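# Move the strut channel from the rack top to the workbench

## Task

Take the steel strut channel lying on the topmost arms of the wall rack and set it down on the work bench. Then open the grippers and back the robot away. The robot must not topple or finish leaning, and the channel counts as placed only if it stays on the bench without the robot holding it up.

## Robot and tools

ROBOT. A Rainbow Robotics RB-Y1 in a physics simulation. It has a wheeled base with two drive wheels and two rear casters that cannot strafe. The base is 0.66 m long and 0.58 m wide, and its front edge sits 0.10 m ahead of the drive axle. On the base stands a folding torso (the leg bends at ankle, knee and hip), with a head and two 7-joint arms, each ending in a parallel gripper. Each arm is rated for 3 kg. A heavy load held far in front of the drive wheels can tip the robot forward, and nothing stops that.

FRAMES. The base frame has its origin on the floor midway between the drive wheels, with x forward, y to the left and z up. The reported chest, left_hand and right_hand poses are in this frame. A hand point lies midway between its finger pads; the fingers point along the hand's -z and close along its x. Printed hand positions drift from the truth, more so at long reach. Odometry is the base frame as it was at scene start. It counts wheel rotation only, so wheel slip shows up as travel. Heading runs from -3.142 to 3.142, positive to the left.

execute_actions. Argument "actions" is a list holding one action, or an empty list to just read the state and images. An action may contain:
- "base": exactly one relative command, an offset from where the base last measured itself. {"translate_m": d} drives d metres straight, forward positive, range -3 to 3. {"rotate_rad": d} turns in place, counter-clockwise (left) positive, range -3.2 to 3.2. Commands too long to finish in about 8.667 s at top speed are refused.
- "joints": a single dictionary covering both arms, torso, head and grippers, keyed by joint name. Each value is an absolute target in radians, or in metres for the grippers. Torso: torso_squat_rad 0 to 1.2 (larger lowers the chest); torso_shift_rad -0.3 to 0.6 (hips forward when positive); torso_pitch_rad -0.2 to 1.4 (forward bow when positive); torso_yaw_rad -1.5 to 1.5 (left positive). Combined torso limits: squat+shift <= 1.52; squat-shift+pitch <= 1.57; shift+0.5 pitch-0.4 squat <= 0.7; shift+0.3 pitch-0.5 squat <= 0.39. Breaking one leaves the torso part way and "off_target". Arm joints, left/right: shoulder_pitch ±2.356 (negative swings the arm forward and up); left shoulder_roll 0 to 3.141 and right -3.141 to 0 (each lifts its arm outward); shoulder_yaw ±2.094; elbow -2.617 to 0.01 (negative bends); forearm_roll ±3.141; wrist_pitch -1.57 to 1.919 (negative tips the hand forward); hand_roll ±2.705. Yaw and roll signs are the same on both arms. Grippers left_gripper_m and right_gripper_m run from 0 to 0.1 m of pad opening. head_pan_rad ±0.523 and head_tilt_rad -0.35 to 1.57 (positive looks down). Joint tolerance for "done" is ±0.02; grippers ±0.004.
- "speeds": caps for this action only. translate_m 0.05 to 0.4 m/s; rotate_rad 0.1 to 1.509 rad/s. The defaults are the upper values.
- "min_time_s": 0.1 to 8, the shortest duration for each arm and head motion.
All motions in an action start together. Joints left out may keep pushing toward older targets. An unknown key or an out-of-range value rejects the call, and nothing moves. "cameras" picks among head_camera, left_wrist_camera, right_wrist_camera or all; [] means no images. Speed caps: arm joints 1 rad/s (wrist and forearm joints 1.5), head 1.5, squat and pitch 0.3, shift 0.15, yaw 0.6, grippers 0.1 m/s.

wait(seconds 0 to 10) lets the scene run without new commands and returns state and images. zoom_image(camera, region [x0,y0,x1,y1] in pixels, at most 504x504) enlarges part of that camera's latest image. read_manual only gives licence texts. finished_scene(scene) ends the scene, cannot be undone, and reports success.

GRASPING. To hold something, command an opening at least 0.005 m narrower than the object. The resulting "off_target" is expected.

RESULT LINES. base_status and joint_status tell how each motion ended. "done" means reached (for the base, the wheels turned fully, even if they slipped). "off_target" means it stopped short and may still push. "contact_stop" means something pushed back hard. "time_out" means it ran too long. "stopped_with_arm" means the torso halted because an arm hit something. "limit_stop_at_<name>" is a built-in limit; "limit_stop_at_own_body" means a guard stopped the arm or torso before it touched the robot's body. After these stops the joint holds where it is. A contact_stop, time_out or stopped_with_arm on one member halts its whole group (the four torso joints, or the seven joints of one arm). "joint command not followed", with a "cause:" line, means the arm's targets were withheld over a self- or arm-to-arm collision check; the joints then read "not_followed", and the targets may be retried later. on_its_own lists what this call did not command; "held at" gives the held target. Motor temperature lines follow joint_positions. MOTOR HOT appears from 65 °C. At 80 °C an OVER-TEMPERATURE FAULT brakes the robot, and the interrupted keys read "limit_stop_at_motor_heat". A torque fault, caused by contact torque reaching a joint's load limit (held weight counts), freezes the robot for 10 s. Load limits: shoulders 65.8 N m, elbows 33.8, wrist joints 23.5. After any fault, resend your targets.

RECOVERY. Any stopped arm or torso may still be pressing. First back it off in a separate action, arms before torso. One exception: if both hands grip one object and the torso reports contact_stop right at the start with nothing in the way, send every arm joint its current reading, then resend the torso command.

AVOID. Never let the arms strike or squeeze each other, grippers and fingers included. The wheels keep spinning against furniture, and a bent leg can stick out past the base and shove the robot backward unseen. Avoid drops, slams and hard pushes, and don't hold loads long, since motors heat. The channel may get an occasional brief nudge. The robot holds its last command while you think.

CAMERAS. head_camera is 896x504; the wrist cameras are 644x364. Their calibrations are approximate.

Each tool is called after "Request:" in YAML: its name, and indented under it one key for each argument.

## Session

Request:
execute_actions:
  actions: []

Scene clock: 0.00 s.
Motor temperatures (°C, as the motors report them): left_arm=[32 32 35 34 35 38 36] | right_arm=[32 36 31 40 39 36 32]
base_odometry: x=+0.000 y=+0.000 heading=+0.000 (m, m, rad; odometry frame)
base_status: not commanded
joint_positions: torso_squat_rad=+0.350 torso_shift_rad=+0.000 torso_pitch_rad=-0.001 torso_yaw_rad=+0.000 left_shoulder_pitch_rad=-0.039 left_shoulder_roll_rad=+0.037 left_shoulder_yaw_rad=+0.026 left_elbow_rad=-0.233 left_forearm_roll_rad=+0.006 left_wrist_pitch_rad=+0.004 left_hand_roll_rad=-0.012 left_gripper_m=+0.099 right_shoulder_pitch_rad=-0.007 right_shoulder_roll_rad=-0.015 right_shoulder_yaw_rad=-0.047 right_elbow_rad=-0.190 right_forearm_roll_rad=-0.012 right_wrist_pitch_rad=-0.021 right_hand_roll_rad=-0.030 right_gripper_m=+0.101 head_pan_rad=+0.001 head_tilt_rad=+0.401
joint_status: not commanded
chest: x=-0.2284 y=-0.0007 z=+1.2476 quat_wxyz=(+1.000, +0.000, +0.000, +0.000) (m; base frame)
left_hand: x=-0.0876 y=+0.2488 z=+0.5763 quat_wxyz=(+0.991, +0.019, -0.133, +0.001) (m; base frame)
right_hand: x=-0.1264 y=-0.2359 z=+0.5696 quat_wxyz=(+0.993, -0.007, -0.109, -0.042) (m; base frame)
pictures: head_camera, left_wrist_camera, right_wrist_camera
camera_calibration (this result's frames):
head_camera: T_world_to_cam=[[-0.042653, -0.999008, 0.0128312, -0.0202025], [-0.374686, 0.00408922, -0.927143, 1.31739], [0.92617, -0.0443531, -0.374489, 0.677006], [0, 0, 0, 1]] pos_world=[-0.134276, 0.00445775, 1.4752]
left_wrist_camera: T_world_to_cam=[[0.977876, -0.0486677, 0.203443, -0.0133827], [-0.170467, -0.749073, 0.64018, -0.165604], [0.121238, -0.660697, -0.740797, 0.687633], [0, 0, 0, 1]] pos_world=[-0.0985105, 0.329616, 0.618136]
right_wrist_camera: T_world_to_cam=[[-0.948262, -0.0360313, -0.315438, 0.0447624], [-0.223815, 0.780536, 0.58367, -0.138045], [0.225181, 0.624071, -0.748217, 0.700494], [0, 0, 0, 1]] pos_world=[-0.146188, -0.327796, 0.618813]
Images, in order (width x height): head_camera 896x504, left_wrist_camera 644x364, right_wrist_camera 644x364.

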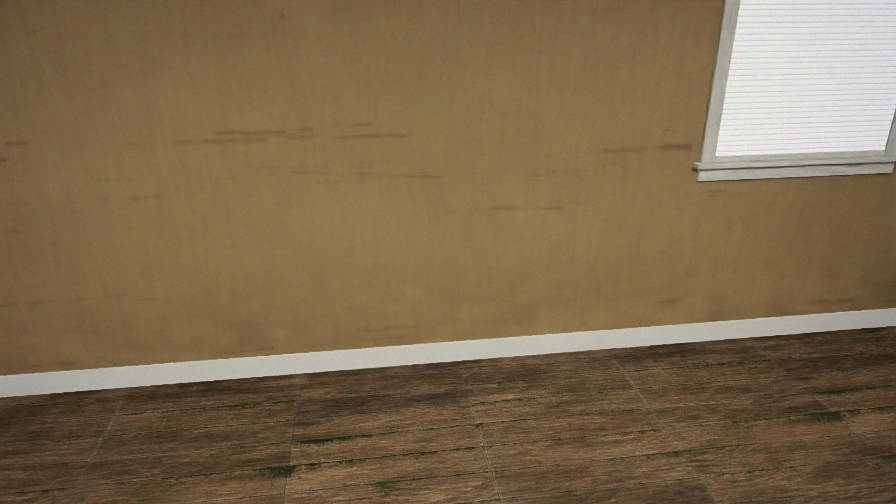

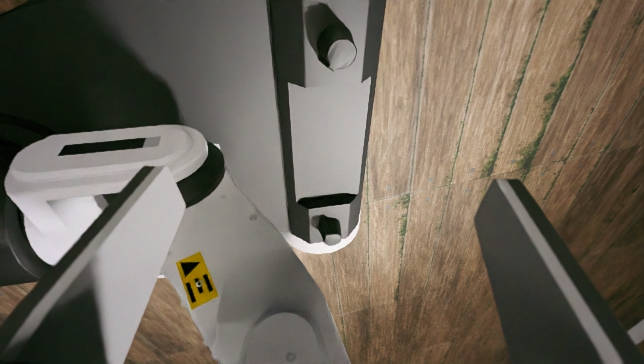

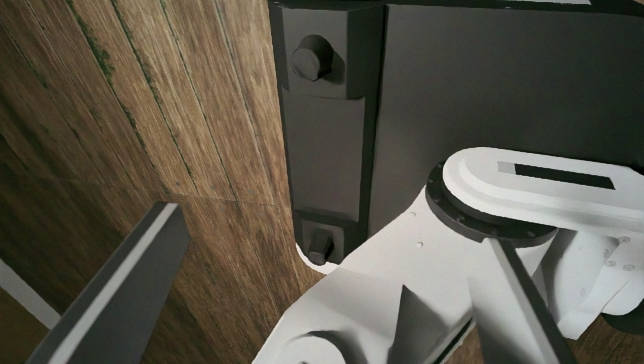

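Similar layout, likely. Look left.

Request:
execute_actions:
  actions:
    - {"base":{"rotate_rad":1.9},"joints":{"head_tilt_rad":0.15}}
  cameras: ["head_camera"]

Scene clock: 10.73 s.
Motor temperatures (°C, as the motors report them): left_arm=[32 32 35 34 35 38 36] | right_arm=[32 36 31 40 39 36 32]
base_odometry: x=+0.000 y=+0.000 heading=+1.900 (m, m, rad; odometry frame)
base_status: done
joint_positions: torso_squat_rad=+0.350 torso_shift_rad=+0.000 torso_pitch_rad=-0.001 torso_yaw_rad=+0.000 left_shoulder_pitch_rad=-0.039 left_shoulder_roll_rad=+0.037 left_shoulder_yaw_rad=+0.026 left_elbow_rad=-0.233 left_forearm_roll_rad=+0.006 left_wrist_pitch_rad=+0.004 left_hand_roll_rad=-0.012 left_gripper_m=+0.099 right_shoulder_pitch_rad=-0.007 right_shoulder_roll_rad=-0.015 right_shoulder_yaw_rad=-0.047 right_elbow_rad=-0.190 right_forearm_roll_rad=-0.012 right_wrist_pitch_rad=-0.021 right_hand_roll_rad=-0.030 right_gripper_m=+0.101 head_pan_rad=+0.001 head_tilt_rad=+0.150
joint_status: all done
chest: x=-0.2285 y=-0.0007 z=+1.2476 quat_wxyz=(+1.000, +0.000, +0.000, +0.000) (m; base frame)
left_hand: x=-0.0876 y=+0.2488 z=+0.5764 quat_wxyz=(+0.991, +0.019, -0.133, +0.001) (m; base frame)
right_hand: x=-0.1264 y=-0.2359 z=+0.5696 quat_wxyz=(+0.993, -0.007, -0.109, -0.042) (m; base frame)
pictures: head_camera
camera_calibration (this result's frames):
head_camera: T_world_to_cam=[[-0.0446401, -0.999002, 0.0016804, -0.00448434], [-0.133093, 0.00428011, -0.991094, 1.45986], [0.990098, -0.0444662, -0.133151, 0.340906], [0, 0, 0, 1]] pos_world=[-0.143433, 0.00443054, 1.49226]
Images, in order (width x height): head_camera 896x504.

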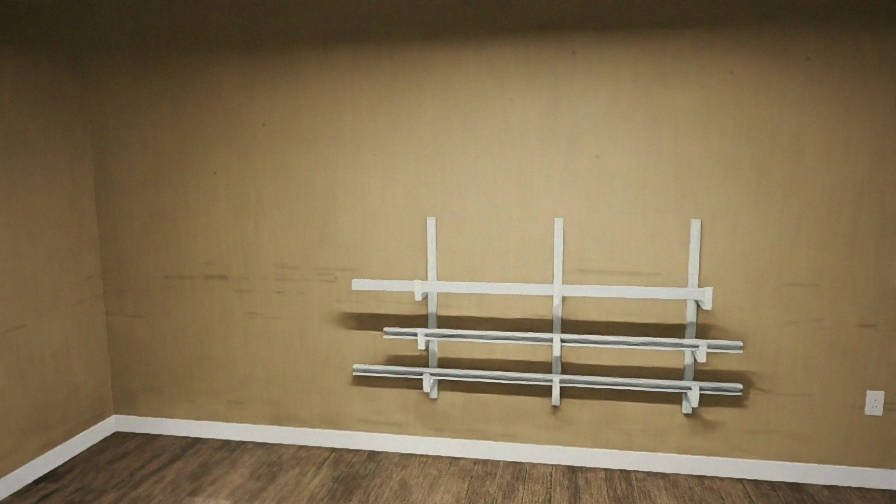

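Request:
execute_actions:
  actions:
    - {"base":{"rotate_rad":-0.174}}
  cameras: []

Request:
execute_actions:
  actions:
    - {"base":{"translate_m":1.7},"joints":{"head_tilt_rad":0.4}}
  cameras: ["head_camera"]

Scene clock: 36.70 s.
Motor temperatures (°C, as the motors report them): left_arm=[32 32 35 34 35 38 36] | right_arm=[32 36 31 40 39 36 32]
base_odometry: x=+0.000 y=+0.000 heading=+1.726 (m, m, rad; odometry frame)
base_status: done
joint_positions: torso_squat_rad=+0.350 torso_shift_rad=+0.000 torso_pitch_rad=-0.001 torso_yaw_rad=+0.000 left_shoulder_pitch_rad=-0.039 left_shoulder_roll_rad=+0.037 left_shoulder_yaw_rad=+0.026 left_elbow_rad=-0.233 left_forearm_roll_rad=+0.006 left_wrist_pitch_rad=+0.004 left_hand_roll_rad=-0.012 left_gripper_m=+0.099 right_shoulder_pitch_rad=-0.007 right_shoulder_roll_rad=-0.015 right_shoulder_yaw_rad=-0.047 right_elbow_rad=-0.190 right_forearm_roll_rad=-0.012 right_wrist_pitch_rad=-0.021 right_hand_roll_rad=-0.030 right_gripper_m=+0.101 head_pan_rad=+0.001 head_tilt_rad=+0.150
joint_status: not commanded
chest: x=-0.2285 y=-0.0007 z=+1.2476 quat_wxyz=(+1.000, +0.000, +0.000, +0.000) (m; base frame)
left_hand: x=-0.0876 y=+0.2488 z=+0.5763 quat_wxyz=(+0.991, +0.019, -0.133, +0.001) (m; base frame)
right_hand: x=-0.1264 y=-0.2359 z=+0.5696 quat_wxyz=(+0.993, -0.007, -0.109, -0.042) (m; base frame)
pictures: none
No camera images: the call's "cameras" was empty. Leave "cameras" out to get every camera's image.

Scene clock: 42.40 s.
Motor temperatures (°C, as the motors report them): left_arm=[32 32 35 34 35 38 36] | right_arm=[32 36 31 40 39 36 32]
base_odometry: x=-0.264 y=+1.680 heading=+1.727 (m, m, rad; odometry frame)
base_status: done
joint_positions: torso_squat_rad=+0.350 torso_shift_rad=+0.000 torso_pitch_rad=-0.001 torso_yaw_rad=+0.000 left_shoulder_pitch_rad=-0.039 left_shoulder_roll_rad=+0.037 left_shoulder_yaw_rad=+0.026 left_elbow_rad=-0.233 left_forearm_roll_rad=+0.006 left_wrist_pitch_rad=+0.004 left_hand_roll_rad=-0.012 left_gripper_m=+0.099 right_shoulder_pitch_rad=-0.007 right_shoulder_roll_rad=-0.015 right_shoulder_yaw_rad=-0.047 right_elbow_rad=-0.190 right_forearm_roll_rad=-0.012 right_wrist_pitch_rad=-0.021 right_hand_roll_rad=-0.030 right_gripper_m=+0.101 head_pan_rad=+0.001 head_tilt_rad=+0.400
joint_status: all done
chest: x=-0.2284 y=-0.0007 z=+1.2476 quat_wxyz=(+1.000, +0.000, +0.000, +0.000) (m; base frame)
left_hand: x=-0.0875 y=+0.2488 z=+0.5764 quat_wxyz=(+0.991, +0.019, -0.133, +0.001) (m; base frame)
right_hand: x=-0.1263 y=-0.2359 z=+0.5696 quat_wxyz=(+0.993, -0.007, -0.109, -0.042) (m; base frame)
pictures: head_camera
camera_calibration (this result's frames):
head_camera: T_world_to_cam=[[-0.0426595, -0.999007, 0.0128304, -0.0201859], [-0.374253, 0.00407169, -0.927318, 1.31775], [0.926345, -0.0443607, -0.374056, 0.676376], [0, 0, 0, 1]] pos_world=[-0.134247, 0.00447316, 1.47523]
Images, in order (width x height): head_camera 896x504.

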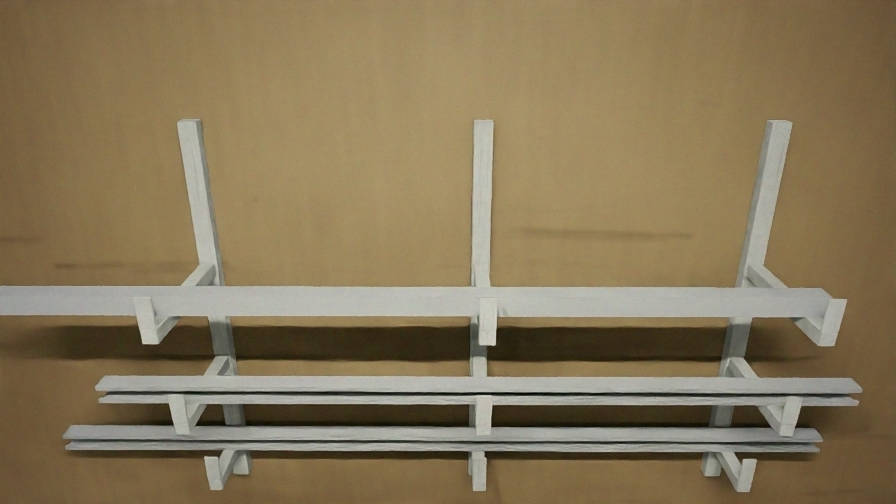

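Request:
execute_actions:
  actions:
    - {"base":{"rotate_rad":-0.045},"joints":{"torso_squat_rad":0.93,"head_tilt_rad":0.2,"left_shoulder_pitch_rad":-0.731,"left_shoulder_roll_rad":0.084,"left_shoulder_yaw_rad":0.23,"left_elbow_rad":-1.5,"left_forearm_roll_rad":0,"left_wrist_pitch_rad":0.63,"left_hand_roll_rad":0,"right_shoulder_pitch_rad":-0.731,"right_shoulder_roll_rad":-0.084,"right_shoulder_yaw_rad":-0.23,"right_elbow_rad":-1.5,"right_forearm_roll_rad":0,"right_wrist_pitch_rad":0.63,"right_hand_roll_rad":0}}

Scene clock: 85.43 s.
Motor temperatures (°C, as the motors report them): left_arm=[32 32 35 34 35 38 36] | right_arm=[32 36 31 40 39 36 32]
base_odometry: x=-0.264 y=+1.680 heading=+1.683 (m, m, rad; odometry frame)
base_status: done
joint_positions: torso_squat_rad=+0.930 torso_shift_rad=+0.000 torso_pitch_rad=-0.001 torso_yaw_rad=+0.000 left_shoulder_pitch_rad=-0.731 left_shoulder_roll_rad=+0.084 left_shoulder_yaw_rad=+0.230 left_elbow_rad=-1.500 left_forearm_roll_rad=+0.000 left_wrist_pitch_rad=+0.630 left_hand_roll_rad=+0.000 left_gripper_m=+0.099 right_shoulder_pitch_rad=-0.731 right_shoulder_roll_rad=-0.084 right_shoulder_yaw_rad=-0.230 right_elbow_rad=-1.500 right_forearm_roll_rad=+0.000 right_wrist_pitch_rad=+0.630 right_hand_roll_rad=+0.000 right_gripper_m=+0.101 head_pan_rad=+0.001 head_tilt_rad=+0.200
joint_status: all done
chest: x=-0.2284 y=-0.0005 z=+1.0084 quat_wxyz=(+1.000, +0.000, +0.000, +0.000) (m; base frame)
left_hand: x=+0.4290 y=+0.2188 z=+1.0235 quat_wxyz=(+0.707, +0.000, -0.707, -0.001) (m; base frame)
right_hand: x=+0.4289 y=-0.2199 z=+1.0232 quat_wxyz=(+0.707, +0.001, -0.707, +0.000) (m; base frame)
pictures: head_camera, left_wrist_camera, right_wrist_camera
camera_calibration (this result's frames):
head_camera: T_world_to_cam=[[-0.0444601, -0.999003, 0.0039551, -0.00659968], [-0.182448, 0.00422718, -0.983206, 1.2031], [0.98221, -0.0444351, -0.182454, 0.366919], [0, 0, 0, 1]] pos_world=[-0.141181, 0.00462523, 1.24987]
left_wrist_camera: T_world_to_cam=[[0.0598398, -0.0496165, 0.996974, -1.02907], [-0.691986, -0.72189, 0.00560763, 0.480953], [0.719427, -0.690227, -0.0775317, 0.00741271], [0, 0, 0, 1]] pos_world=[0.389059, 0.301253, 1.02384]
right_wrist_camera: T_world_to_cam=[[0.104657, -0.114929, -0.987845, 0.934071], [-0.637029, 0.755028, -0.155332, 0.63681], [0.763703, 0.645542, 0.00580548, -0.0928717], [0, 0, 0, 1]] pos_world=[0.378836, -0.313504, 1.02217]
Images, in order (width x height): head_camera 896x504, left_wrist_camera 644x364, right_wrist_camera 644x364.

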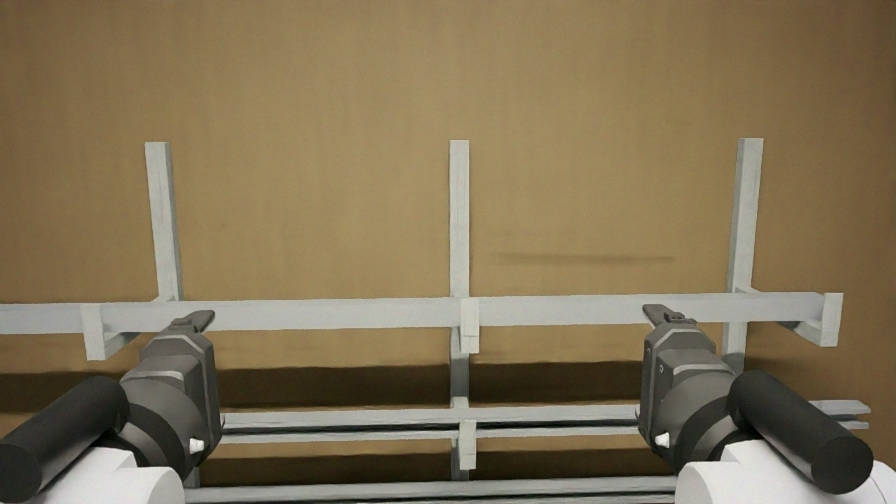

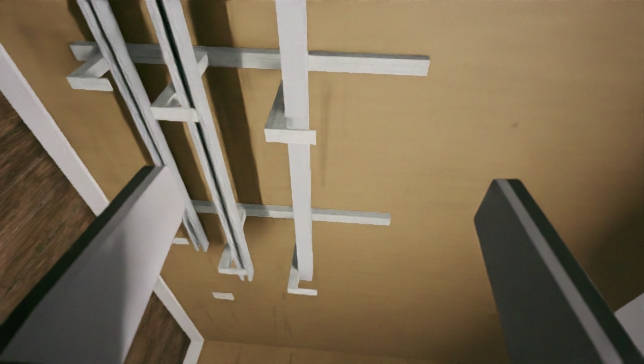

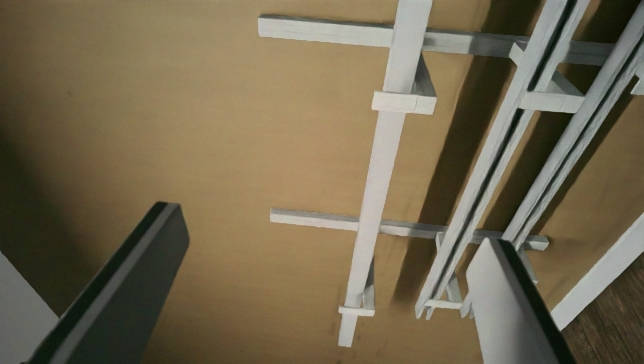

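Request:
execute_actions:
  actions:
    - {"base":{"translate_m":0.3},"joints":{"torso_squat_rad":1.1,"head_tilt_rad":0.35}}

Scene clock: 110.57 s.
Motor temperatures (°C, as the motors report them): left_arm=[32 32 35 35 35 38 36] | right_arm=[32 36 31 40 39 36 32]
base_odometry: x=-0.297 y=+1.978 heading=+1.683 (m, m, rad; odometry frame)
base_status: done
joint_positions: torso_squat_rad=+1.100 torso_shift_rad=+0.000 torso_pitch_rad=-0.001 torso_yaw_rad=+0.000 left_shoulder_pitch_rad=-0.731 left_shoulder_roll_rad=+0.084 left_shoulder_yaw_rad=+0.230 left_elbow_rad=-1.500 left_forearm_roll_rad=+0.000 left_wrist_pitch_rad=+0.630 left_hand_roll_rad=+0.000 left_gripper_m=+0.099 right_shoulder_pitch_rad=-0.731 right_shoulder_roll_rad=-0.084 right_shoulder_yaw_rad=-0.230 right_elbow_rad=-1.500 right_forearm_roll_rad=+0.000 right_wrist_pitch_rad=+0.630 right_hand_roll_rad=+0.000 right_gripper_m=+0.101 head_pan_rad=+0.001 head_tilt_rad=+0.350
joint_status: all done
chest: x=-0.2283 y=-0.0004 z=+0.9074 quat_wxyz=(+1.000, +0.000, +0.000, +0.000) (m; base frame)
left_hand: x=+0.4291 y=+0.2188 z=+0.9224 quat_wxyz=(+0.707, +0.000, -0.707, -0.001) (m; base frame)
right_hand: x=+0.4290 y=-0.2199 z=+0.9221 quat_wxyz=(+0.707, +0.001, -0.707, +0.000) (m; base frame)
pictures: head_camera, left_wrist_camera, right_wrist_camera
camera_calibration (this result's frames):
head_camera: T_world_to_cam=[[-0.0432729, -0.999007, 0.0106411, -0.0132817], [-0.327437, 0.00411888, -0.944864, 1.03147], [0.943881, -0.0443713, -0.32729, 0.500895], [0, 0, 0, 1]] pos_world=[-0.13562, 0.00470838, 1.13867]
left_wrist_camera: T_world_to_cam=[[0.0600364, -0.049606, 0.996963, -0.9284], [-0.69199, -0.721884, 0.00575237, 0.481508], [0.719406, -0.690234, -0.0776662, -0.000315547], [0, 0, 0, 1]] pos_world=[0.389163, 0.301321, 0.922786]
right_wrist_camera: T_world_to_cam=[[0.104315, -0.114927, -0.987882, 0.834328], [-0.63704, 0.755064, -0.15511, 0.620938], [0.76374, 0.6455, 0.00555193, -0.0921737], [0, 0, 0, 1]] pos_world=[0.378926, -0.313463, 0.921043]
Images, in order (width x height): head_camera 896x504, left_wrist_camera 644x364, right_wrist_camera 644x364.

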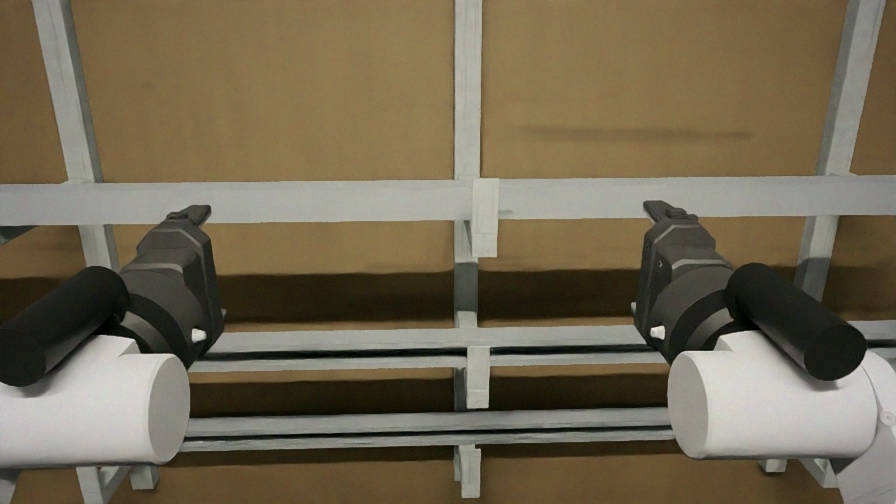

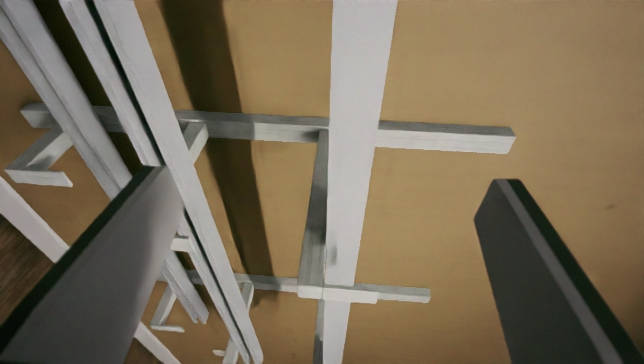

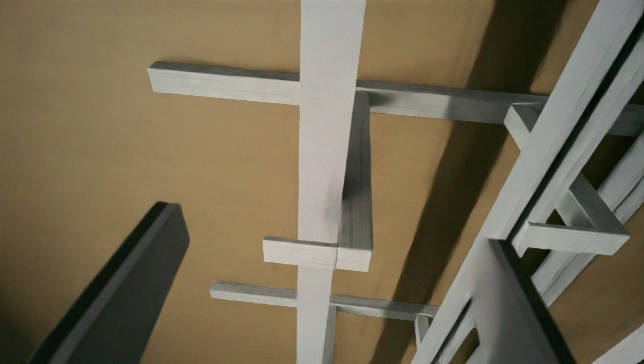

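Request:
execute_actions:
  actions:
    - {"base":{"translate_m":0.13},"joints":{"torso_squat_rad":1.085,"head_tilt_rad":0.45},"speeds":{"translate_m":0.15}}

Scene clock: 119.33 s.
Motor temperatures (°C, as the motors report them): left_arm=[32 32 35 35 35 38 36] | right_arm=[32 36 31 41 39 36 32]
base_odometry: x=-0.312 y=+2.107 heading=+1.683 (m, m, rad; odometry frame)
base_status: done
joint_positions: torso_squat_rad=+1.085 torso_shift_rad=+0.000 torso_pitch_rad=-0.001 torso_yaw_rad=+0.000 left_shoulder_pitch_rad=-0.731 left_shoulder_roll_rad=+0.084 left_shoulder_yaw_rad=+0.230 left_elbow_rad=-1.500 left_forearm_roll_rad=+0.000 left_wrist_pitch_rad=+0.630 left_hand_roll_rad=+0.000 left_gripper_m=+0.099 right_shoulder_pitch_rad=-0.731 right_shoulder_roll_rad=-0.084 right_shoulder_yaw_rad=-0.230 right_elbow_rad=-1.500 right_forearm_roll_rad=+0.000 right_wrist_pitch_rad=+0.630 right_hand_roll_rad=+0.000 right_gripper_m=+0.101 head_pan_rad=+0.001 head_tilt_rad=+0.450
joint_status: all done
chest: x=-0.2283 y=-0.0004 z=+0.9168 quat_wxyz=(+1.000, +0.000, +0.000, +0.000) (m; base frame)
left_hand: x=+0.4291 y=+0.2188 z=+0.9317 quat_wxyz=(+0.707, +0.000, -0.707, -0.001) (m; base frame)
right_hand: x=+0.4290 y=-0.2199 z=+0.9314 quat_wxyz=(+0.707, +0.001, -0.707, +0.000) (m; base frame)
pictures: head_camera, left_wrist_camera, right_wrist_camera
camera_calibration (this result's frames):
head_camera: T_world_to_cam=[[-0.0419291, -0.999008, 0.0149657, -0.0179386], [-0.420181, 0.00404152, -0.907431, 0.979343], [0.906471, -0.0443361, -0.419934, 0.599659], [0, 0, 0, 1]] pos_world=[-0.132824, 0.00470768, 1.14077]
left_wrist_camera: T_world_to_cam=[[0.0600917, -0.0496065, 0.996959, -0.937685], [-0.691993, -0.721881, 0.00579063, 0.481432], [0.719399, -0.690237, -0.0777064, 0.000420035], [0, 0, 0, 1]] pos_world=[0.389192, 0.301312, 0.932079]
right_wrist_camera: T_world_to_cam=[[0.104284, -0.114927, -0.987885, 0.843529], [-0.637047, 0.755062, -0.155089, 0.622384], [0.763739, 0.645502, 0.00552701, -0.0922172], [0, 0, 0, 1]] pos_world=[0.378951, -0.313469, 0.930345]
Images, in order (width x height): head_camera 896x504, left_wrist_camera 644x364, right_wrist_camera 644x364.

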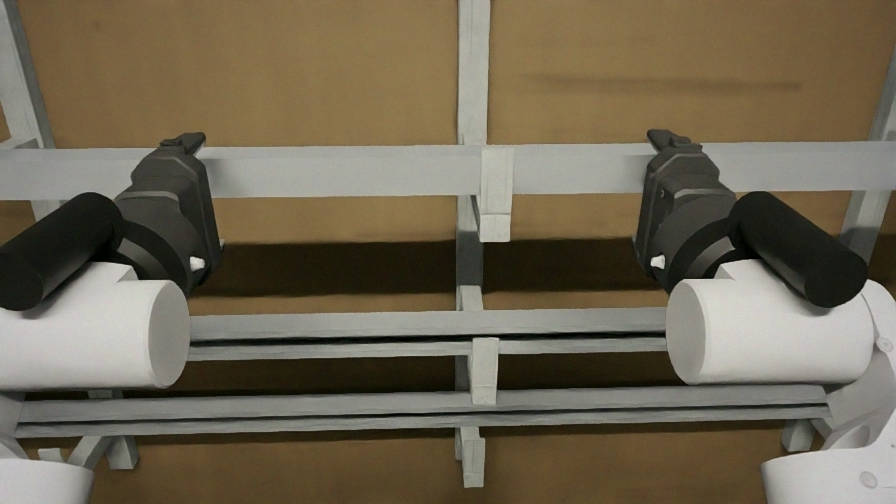

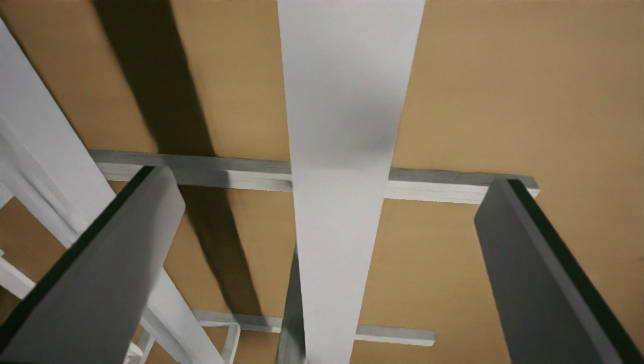

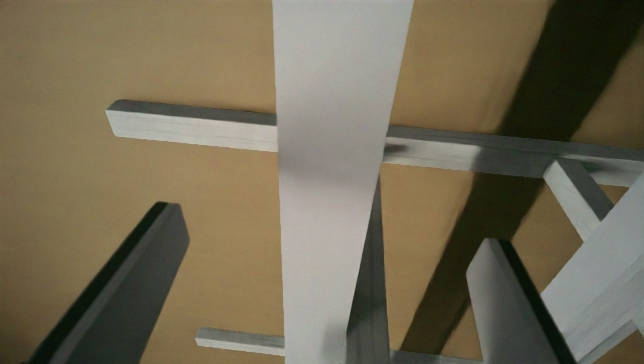

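Request:
execute_actions:
  actions:
    - {"base":{"translate_m":0.07},"speeds":{"translate_m":0.1}}

Scene clock: 133.13 s.
Motor temperatures (°C, as the motors report them): left_arm=[32 32 35 35 35 38 36] | right_arm=[32 36 31 41 39 36 32]
base_odometry: x=-0.320 y=+2.176 heading=+1.682 (m, m, rad; odometry frame)
base_status: done
joint_positions: torso_squat_rad=+1.085 torso_shift_rad=+0.000 torso_pitch_rad=-0.001 torso_yaw_rad=+0.000 left_shoulder_pitch_rad=-0.731 left_shoulder_roll_rad=+0.084 left_shoulder_yaw_rad=+0.230 left_elbow_rad=-1.500 left_forearm_roll_rad=+0.000 left_wrist_pitch_rad=+0.630 left_hand_roll_rad=+0.000 left_gripper_m=+0.099 right_shoulder_pitch_rad=-0.731 right_shoulder_roll_rad=-0.084 right_shoulder_yaw_rad=-0.230 right_elbow_rad=-1.500 right_forearm_roll_rad=+0.000 right_wrist_pitch_rad=+0.630 right_hand_roll_rad=+0.000 right_gripper_m=+0.101 head_pan_rad=+0.001 head_tilt_rad=+0.450
joint_status: not commanded
chest: x=-0.2283 y=-0.0004 z=+0.9168 quat_wxyz=(+1.000, +0.000, +0.000, +0.000) (m; base frame)
left_hand: x=+0.4291 y=+0.2188 z=+0.9317 quat_wxyz=(+0.707, +0.000, -0.707, -0.001) (m; base frame)
right_hand: x=+0.4290 y=-0.2199 z=+0.9314 quat_wxyz=(+0.707, +0.001, -0.707, +0.000) (m; base frame)
pictures: head_camera, left_wrist_camera, right_wrist_camera
camera_calibration (this result's frames):
head_camera: T_world_to_cam=[[-0.0419298, -0.999009, 0.0149622, -0.0179371], [-0.420109, 0.00404139, -0.907464, 0.979368], [0.906504, -0.0443356, -0.419862, 0.599632], [0, 0, 0, 1]] pos_world=[-0.13288, 0.00470768, 1.14077]
left_wrist_camera: T_world_to_cam=[[0.0600129, -0.0496063, 0.996964, -0.937698], [-0.691992, -0.721882, 0.005736, 0.481456], [0.719406, -0.690236, -0.0776494, 0.000395955], [0, 0, 0, 1]] pos_world=[0.389153, 0.301312, 0.93212]
right_wrist_camera: T_world_to_cam=[[0.104382, -0.114926, -0.987875, 0.843539], [-0.637035, 0.755059, -0.155152, 0.622419], [0.763734, 0.645506, 0.00560264, -0.0922583], [0, 0, 0, 1]] pos_world=[0.378914, -0.313465, 0.930397]
Images, in order (width x height): head_camera 896x504, left_wrist_camera 644x364, right_wrist_camera 644x364.

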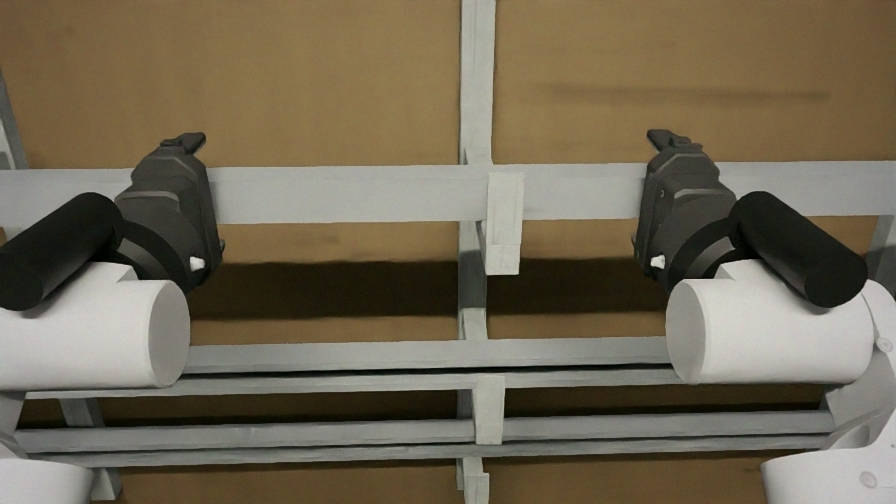

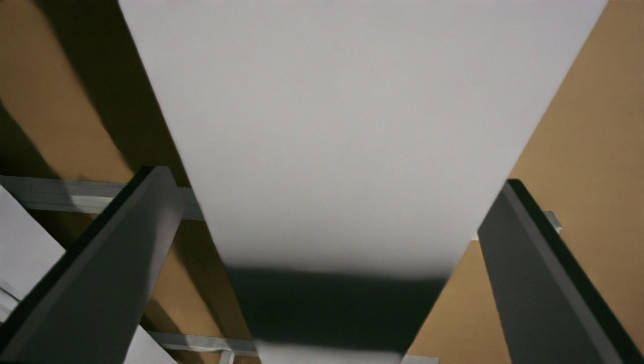

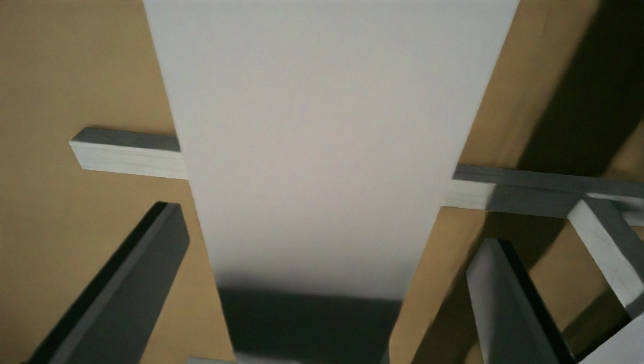

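Request:
execute_actions:
  actions:
    - {"base":{"translate_m":0.008},"speeds":{"translate_m":0.05}}
  cameras: []

Request:
execute_actions:
  actions:
    - {"joints":{"left_gripper_m":0.03,"right_gripper_m":0.03}}
  cameras: ["head_camera"]

Scene clock: 152.83 s.
Motor temperatures (°C, as the motors report them): left_arm=[33 32 35 35 35 38 36] | right_arm=[32 36 31 41 39 36 32]
base_odometry: x=-0.321 y=+2.184 heading=+1.682 (m, m, rad; odometry frame)
base_status: done
joint_positions: torso_squat_rad=+1.085 torso_shift_rad=+0.000 torso_pitch_rad=-0.001 torso_yaw_rad=+0.000 left_shoulder_pitch_rad=-0.731 left_shoulder_roll_rad=+0.084 left_shoulder_yaw_rad=+0.230 left_elbow_rad=-1.500 left_forearm_roll_rad=+0.000 left_wrist_pitch_rad=+0.630 left_hand_roll_rad=+0.000 left_gripper_m=+0.099 right_shoulder_pitch_rad=-0.731 right_shoulder_roll_rad=-0.084 right_shoulder_yaw_rad=-0.230 right_elbow_rad=-1.500 right_forearm_roll_rad=+0.000 right_wrist_pitch_rad=+0.630 right_hand_roll_rad=+0.000 right_gripper_m=+0.101 head_pan_rad=+0.001 head_tilt_rad=+0.450
joint_status: not commanded
chest: x=-0.2283 y=-0.0004 z=+0.9168 quat_wxyz=(+1.000, +0.000, +0.000, +0.000) (m; base frame)
left_hand: x=+0.4291 y=+0.2188 z=+0.9317 quat_wxyz=(+0.707, +0.000, -0.707, -0.001) (m; base frame)
right_hand: x=+0.4290 y=-0.2199 z=+0.9314 quat_wxyz=(+0.707, +0.001, -0.707, +0.000) (m; base frame)
pictures: none
No camera images: the call's "cameras" was empty. Leave "cameras" out to get every camera's image.

Scene clock: 154.03 s.
Motor temperatures (°C, as the motors report them): left_arm=[33 32 35 35 35 38 36] | right_arm=[32 36 31 41 39 36 32]
base_odometry: x=-0.321 y=+2.184 heading=+1.682 (m, m, rad; odometry frame)
base_status: not commanded
joint_positions: torso_squat_rad=+1.085 torso_shift_rad=+0.000 torso_pitch_rad=-0.001 torso_yaw_rad=+0.000 left_shoulder_pitch_rad=-0.733 left_shoulder_roll_rad=+0.085 left_shoulder_yaw_rad=+0.230 left_elbow_rad=-1.501 left_forearm_roll_rad=+0.000 left_wrist_pitch_rad=+0.629 left_hand_roll_rad=+0.000 left_gripper_m=+0.041 right_shoulder_pitch_rad=-0.733 right_shoulder_roll_rad=-0.085 right_shoulder_yaw_rad=-0.230 right_elbow_rad=-1.501 right_forearm_roll_rad=+0.000 right_wrist_pitch_rad=+0.629 right_hand_roll_rad=+0.000 right_gripper_m=+0.042 head_pan_rad=+0.001 head_tilt_rad=+0.450
joint_status: left_gripper_m off_target (ended at +0.041, target +0.030); right_gripper_m off_target (ended at +0.042, target +0.030)
chest: x=-0.2285 y=-0.0004 z=+0.9168 quat_wxyz=(+1.000, +0.000, -0.001, +0.000) (m; base frame)
left_hand: x=+0.4289 y=+0.2188 z=+0.9344 quat_wxyz=(+0.705, +0.000, -0.709, -0.001) (m; base frame)
right_hand: x=+0.4288 y=-0.2198 z=+0.9339 quat_wxyz=(+0.706, +0.000, -0.709, +0.000) (m; base frame)
pictures: head_camera
camera_calibration (this result's frames):
head_camera: T_world_to_cam=[[-0.0419376, -0.999009, 0.0149407, -0.0179269], [-0.419682, 0.0040433, -0.907662, 0.979575], [0.906702, -0.0443355, -0.419435, 0.59944], [0, 0, 0, 1]] pos_world=[-0.133155, 0.00470666, 1.14082]
Images, in order (width x height): head_camera 896x504.

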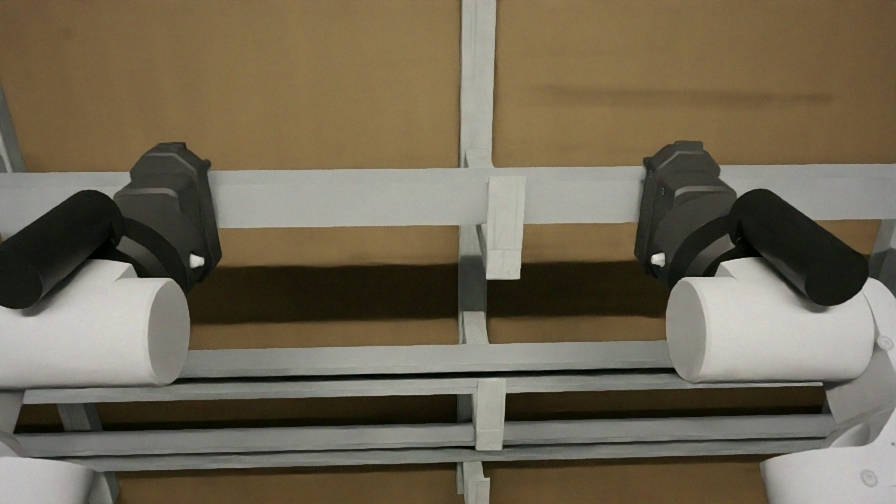

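Lift ~0.15 m (chest 1.07 → squat 0.81; go 0.75).

Request:
execute_actions:
  actions:
    - {"joints":{"torso_squat_rad":0.75}}
  cameras: ["head_camera"]

Request:
execute_actions:
  actions:
    - {"base":{"translate_m":-0.3},"speeds":{"translate_m":0.2}}
  cameras: ["head_camera"]

Scene clock: 163.23 s.
Motor temperatures (°C, as the motors report them): left_arm=[33 32 35 35 35 38 36] | right_arm=[32 36 31 41 39 37 32]
base_odometry: x=-0.321 y=+2.184 heading=+1.682 (m, m, rad; odometry frame)
base_status: not commanded
joint_positions: torso_squat_rad=+0.750 torso_shift_rad=+0.000 torso_pitch_rad=+0.001 torso_yaw_rad=+0.000 left_shoulder_pitch_rad=-0.728 left_shoulder_roll_rad=+0.083 left_shoulder_yaw_rad=+0.230 left_elbow_rad=-1.497 left_forearm_roll_rad=+0.000 left_wrist_pitch_rad=+0.631 left_hand_roll_rad=+0.000 left_gripper_m=+0.040 right_shoulder_pitch_rad=-0.728 right_shoulder_roll_rad=-0.083 right_shoulder_yaw_rad=-0.230 right_elbow_rad=-1.498 right_forearm_roll_rad=+0.000 right_wrist_pitch_rad=+0.631 right_hand_roll_rad=+0.000 right_gripper_m=+0.042 head_pan_rad=+0.001 head_tilt_rad=+0.450
joint_status: all done
chest: x=-0.2275 y=-0.0005 z=+1.1022 quat_wxyz=(+1.000, +0.000, +0.001, +0.000) (m; base frame)
left_hand: x=+0.4300 y=+0.2191 z=+1.1120 quat_wxyz=(+0.710, +0.000, -0.704, +0.000) (m; base frame)
right_hand: x=+0.4299 y=-0.2203 z=+1.1128 quat_wxyz=(+0.710, +0.000, -0.704, +0.000) (m; base frame)
pictures: head_camera
camera_calibration (this result's frames):
head_camera: T_world_to_cam=[[-0.0419018, -0.999007, 0.0151545, -0.0209673], [-0.42171, 0.00393337, -0.906722, 1.14678], [0.905762, -0.0443841, -0.421456, 0.678343], [0, 0, 0, 1]] pos_world=[-0.13169, 0.00465051, 1.32602]
Images, in order (width x height): head_camera 896x504.

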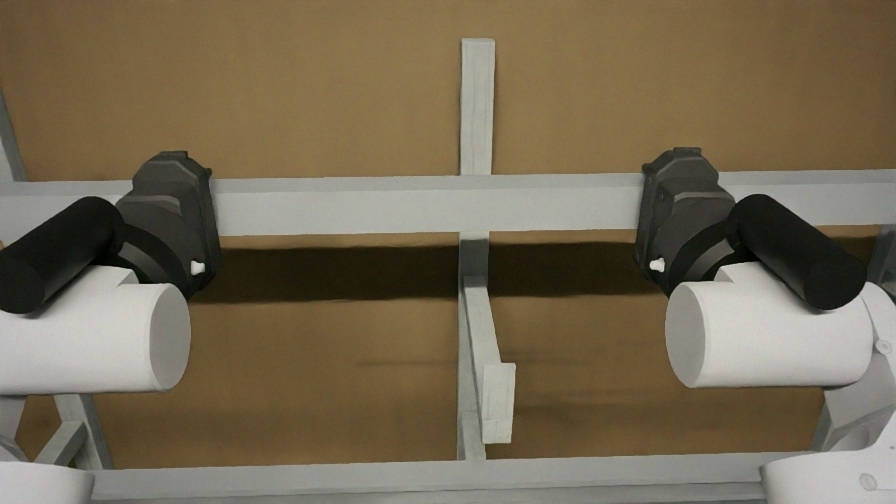

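Scene clock: 165.80 s.
Motor temperatures (°C, as the motors report them): left_arm=[33 32 35 35 35 38 36] | right_arm=[33 36 31 41 39 37 32]
base_odometry: x=-0.287 y=+1.886 heading=+1.682 (m, m, rad; odometry frame)
base_status: done
joint_positions: torso_squat_rad=+0.750 torso_shift_rad=+0.000 torso_pitch_rad=+0.001 torso_yaw_rad=+0.000 left_shoulder_pitch_rad=-0.727 left_shoulder_roll_rad=+0.083 left_shoulder_yaw_rad=+0.230 left_elbow_rad=-1.497 left_forearm_roll_rad=+0.000 left_wrist_pitch_rad=+0.631 left_hand_roll_rad=+0.000 left_gripper_m=+0.040 right_shoulder_pitch_rad=-0.728 right_shoulder_roll_rad=-0.083 right_shoulder_yaw_rad=-0.230 right_elbow_rad=-1.498 right_forearm_roll_rad=+0.000 right_wrist_pitch_rad=+0.631 right_hand_roll_rad=+0.000 right_gripper_m=+0.042 head_pan_rad=+0.001 head_tilt_rad=+0.450
joint_status: not commanded
chest: x=-0.2275 y=-0.0005 z=+1.1022 quat_wxyz=(+1.000, +0.000, +0.001, +0.000) (m; base frame)
left_hand: x=+0.4300 y=+0.2191 z=+1.1120 quat_wxyz=(+0.711, +0.000, -0.704, +0.000) (m; base frame)
right_hand: x=+0.4299 y=-0.2203 z=+1.1128 quat_wxyz=(+0.710, +0.000, -0.704, +0.000) (m; base frame)
pictures: head_camera
camera_calibration (this result's frames):
head_camera: T_world_to_cam=[[-0.0419068, -0.999006, 0.015162, -0.0209727], [-0.421663, 0.00392638, -0.906744, 1.1468], [0.905784, -0.044392, -0.421409, 0.678314], [0, 0, 0, 1]] pos_world=[-0.131722, 0.00465709, 1.32602]
Images, in order (width x height): head_camera 896x504.

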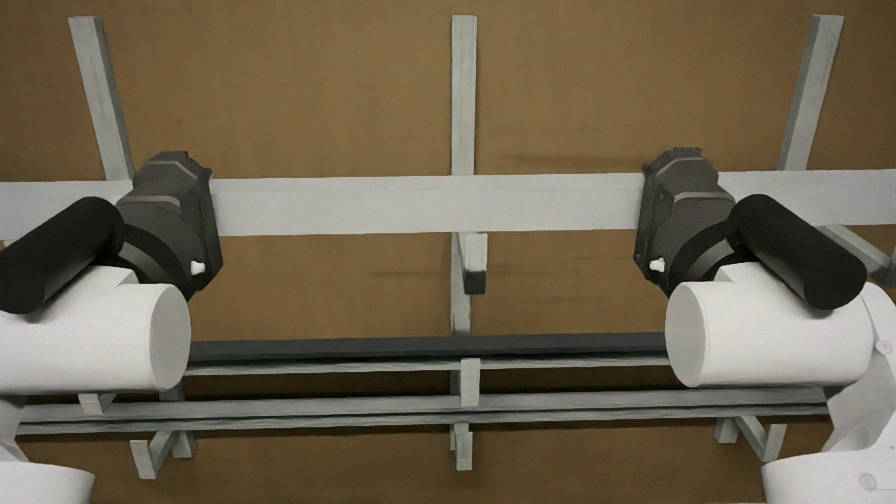

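Request:
execute_actions:
  actions:
    - {"base":{"translate_m":-1.4},"joints":{"torso_squat_rad":0.3,"head_tilt_rad":0.3}}
  cameras: []

Request:
execute_actions:
  actions:
    - {"base":{"rotate_rad":-2.4},"speeds":{"rotate_rad":0.7}}
  cameras: ["head_camera"]

Scene clock: 188.17 s.
Motor temperatures (°C, as the motors report them): left_arm=[34 32 35 37 35 39 36] | right_arm=[33 36 31 43 39 38 32]
base_odometry: x=-0.133 y=+0.495 heading=+1.681 (m, m, rad; odometry frame)
base_status: done
joint_positions: torso_squat_rad=+0.300 torso_shift_rad=+0.000 torso_pitch_rad=+0.001 torso_yaw_rad=+0.000 left_shoulder_pitch_rad=-0.727 left_shoulder_roll_rad=+0.083 left_shoulder_yaw_rad=+0.230 left_elbow_rad=-1.497 left_forearm_roll_rad=+0.000 left_wrist_pitch_rad=+0.631 left_hand_roll_rad=+0.000 left_gripper_m=+0.040 right_shoulder_pitch_rad=-0.728 right_shoulder_roll_rad=-0.083 right_shoulder_yaw_rad=-0.230 right_elbow_rad=-1.498 right_forearm_roll_rad=+0.000 right_wrist_pitch_rad=+0.631 right_hand_roll_rad=+0.000 right_gripper_m=+0.042 head_pan_rad=+0.001 head_tilt_rad=+0.300
joint_status: all done
chest: x=-0.2274 y=-0.0006 z=+1.2587 quat_wxyz=(+1.000, +0.000, +0.001, +0.000) (m; base frame)
left_hand: x=+0.4301 y=+0.2190 z=+1.2684 quat_wxyz=(+0.711, +0.000, -0.704, +0.000) (m; base frame)
right_hand: x=+0.4300 y=-0.2204 z=+1.2692 quat_wxyz=(+0.710, +0.000, -0.704, +0.000) (m; base frame)
pictures: none
No camera images: the call's "cameras" was empty. Leave "cameras" out to get every camera's image.

Scene clock: 193.33 s.
Motor temperatures (°C, as the motors report them): left_arm=[34 32 35 37 35 40 36] | right_arm=[33 36 31 43 39 38 32]
base_odometry: x=-0.133 y=+0.495 heading=-0.718 (m, m, rad; odometry frame)
base_status: done
joint_positions: torso_squat_rad=+0.300 torso_shift_rad=+0.000 torso_pitch_rad=+0.001 torso_yaw_rad=+0.000 left_shoulder_pitch_rad=-0.727 left_shoulder_roll_rad=+0.083 left_shoulder_yaw_rad=+0.230 left_elbow_rad=-1.497 left_forearm_roll_rad=+0.000 left_wrist_pitch_rad=+0.631 left_hand_roll_rad=+0.000 left_gripper_m=+0.040 right_shoulder_pitch_rad=-0.728 right_shoulder_roll_rad=-0.083 right_shoulder_yaw_rad=-0.230 right_elbow_rad=-1.498 right_forearm_roll_rad=+0.000 right_wrist_pitch_rad=+0.631 right_hand_roll_rad=+0.000 right_gripper_m=+0.042 head_pan_rad=+0.001 head_tilt_rad=+0.300
joint_status: not commanded
chest: x=-0.2274 y=-0.0006 z=+1.2587 quat_wxyz=(+1.000, +0.000, +0.001, +0.000) (m; base frame)
left_hand: x=+0.4301 y=+0.2191 z=+1.2683 quat_wxyz=(+0.711, +0.000, -0.704, +0.000) (m; base frame)
right_hand: x=+0.4300 y=-0.2204 z=+1.2692 quat_wxyz=(+0.710, +0.000, -0.704, +0.000) (m; base frame)
pictures: head_camera
camera_calibration (this result's frames):
head_camera: T_world_to_cam=[[-0.0437835, -0.999003, 0.00869741, -0.0143621], [-0.281518, 0.00398422, -0.959548, 1.39456], [0.958557, -0.0444608, -0.281412, 0.550771], [0, 0, 0, 1]] pos_world=[-0.135981, 0.00458375, 1.49326]
Images, in order (width x height): head_camera 896x504.

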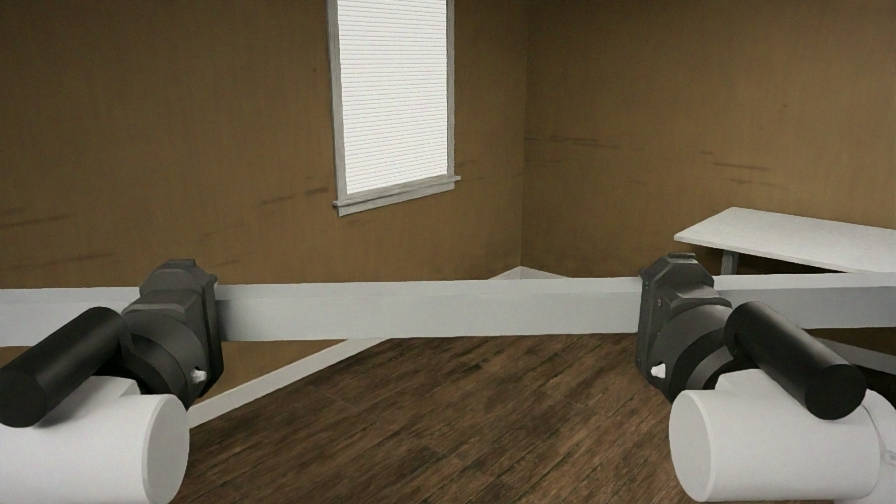

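Face table normal (1.682−π = −1.46).

Request:
execute_actions:
  actions:
    - {"base":{"rotate_rad":-0.7},"speeds":{"rotate_rad":0.6},"joints":{"head_tilt_rad":0.2}}
  cameras: ["head_camera"]

Scene clock: 201.70 s.
Motor temperatures (°C, as the motors report them): left_arm=[35 32 35 37 35 40 36] | right_arm=[34 36 31 43 39 39 32]
base_odometry: x=-0.133 y=+0.495 heading=-1.418 (m, m, rad; odometry frame)
base_status: done
joint_positions: torso_squat_rad=+0.300 torso_shift_rad=+0.000 torso_pitch_rad=+0.001 torso_yaw_rad=+0.000 left_shoulder_pitch_rad=-0.727 left_shoulder_roll_rad=+0.083 left_shoulder_yaw_rad=+0.230 left_elbow_rad=-1.497 left_forearm_roll_rad=+0.000 left_wrist_pitch_rad=+0.631 left_hand_roll_rad=+0.000 left_gripper_m=+0.040 right_shoulder_pitch_rad=-0.728 right_shoulder_roll_rad=-0.083 right_shoulder_yaw_rad=-0.230 right_elbow_rad=-1.498 right_forearm_roll_rad=+0.000 right_wrist_pitch_rad=+0.631 right_hand_roll_rad=+0.000 right_gripper_m=+0.042 head_pan_rad=+0.001 head_tilt_rad=+0.200
joint_status: all done
chest: x=-0.2274 y=-0.0006 z=+1.2587 quat_wxyz=(+1.000, +0.000, +0.001, +0.000) (m; base frame)
left_hand: x=+0.4301 y=+0.2191 z=+1.2683 quat_wxyz=(+0.711, +0.000, -0.704, +0.000) (m; base frame)
right_hand: x=+0.4300 y=-0.2203 z=+1.2692 quat_wxyz=(+0.710, +0.000, -0.704, +0.000) (m; base frame)
pictures: head_camera
camera_calibration (this result's frames):
head_camera: T_world_to_cam=[[-0.0444731, -0.999002, 0.00424426, -0.00798554], [-0.184317, 0.00402967, -0.982859, 1.44851], [0.98186, -0.044493, -0.184313, 0.413911], [0, 0, 0, 1]] pos_world=[-0.139773, 0.00460157, 1.5]
Images, in order (width x height): head_camera 896x504.

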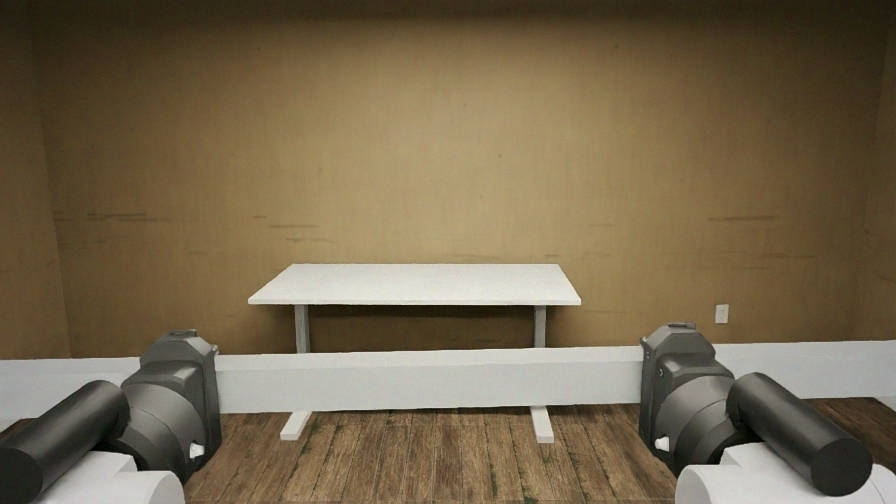

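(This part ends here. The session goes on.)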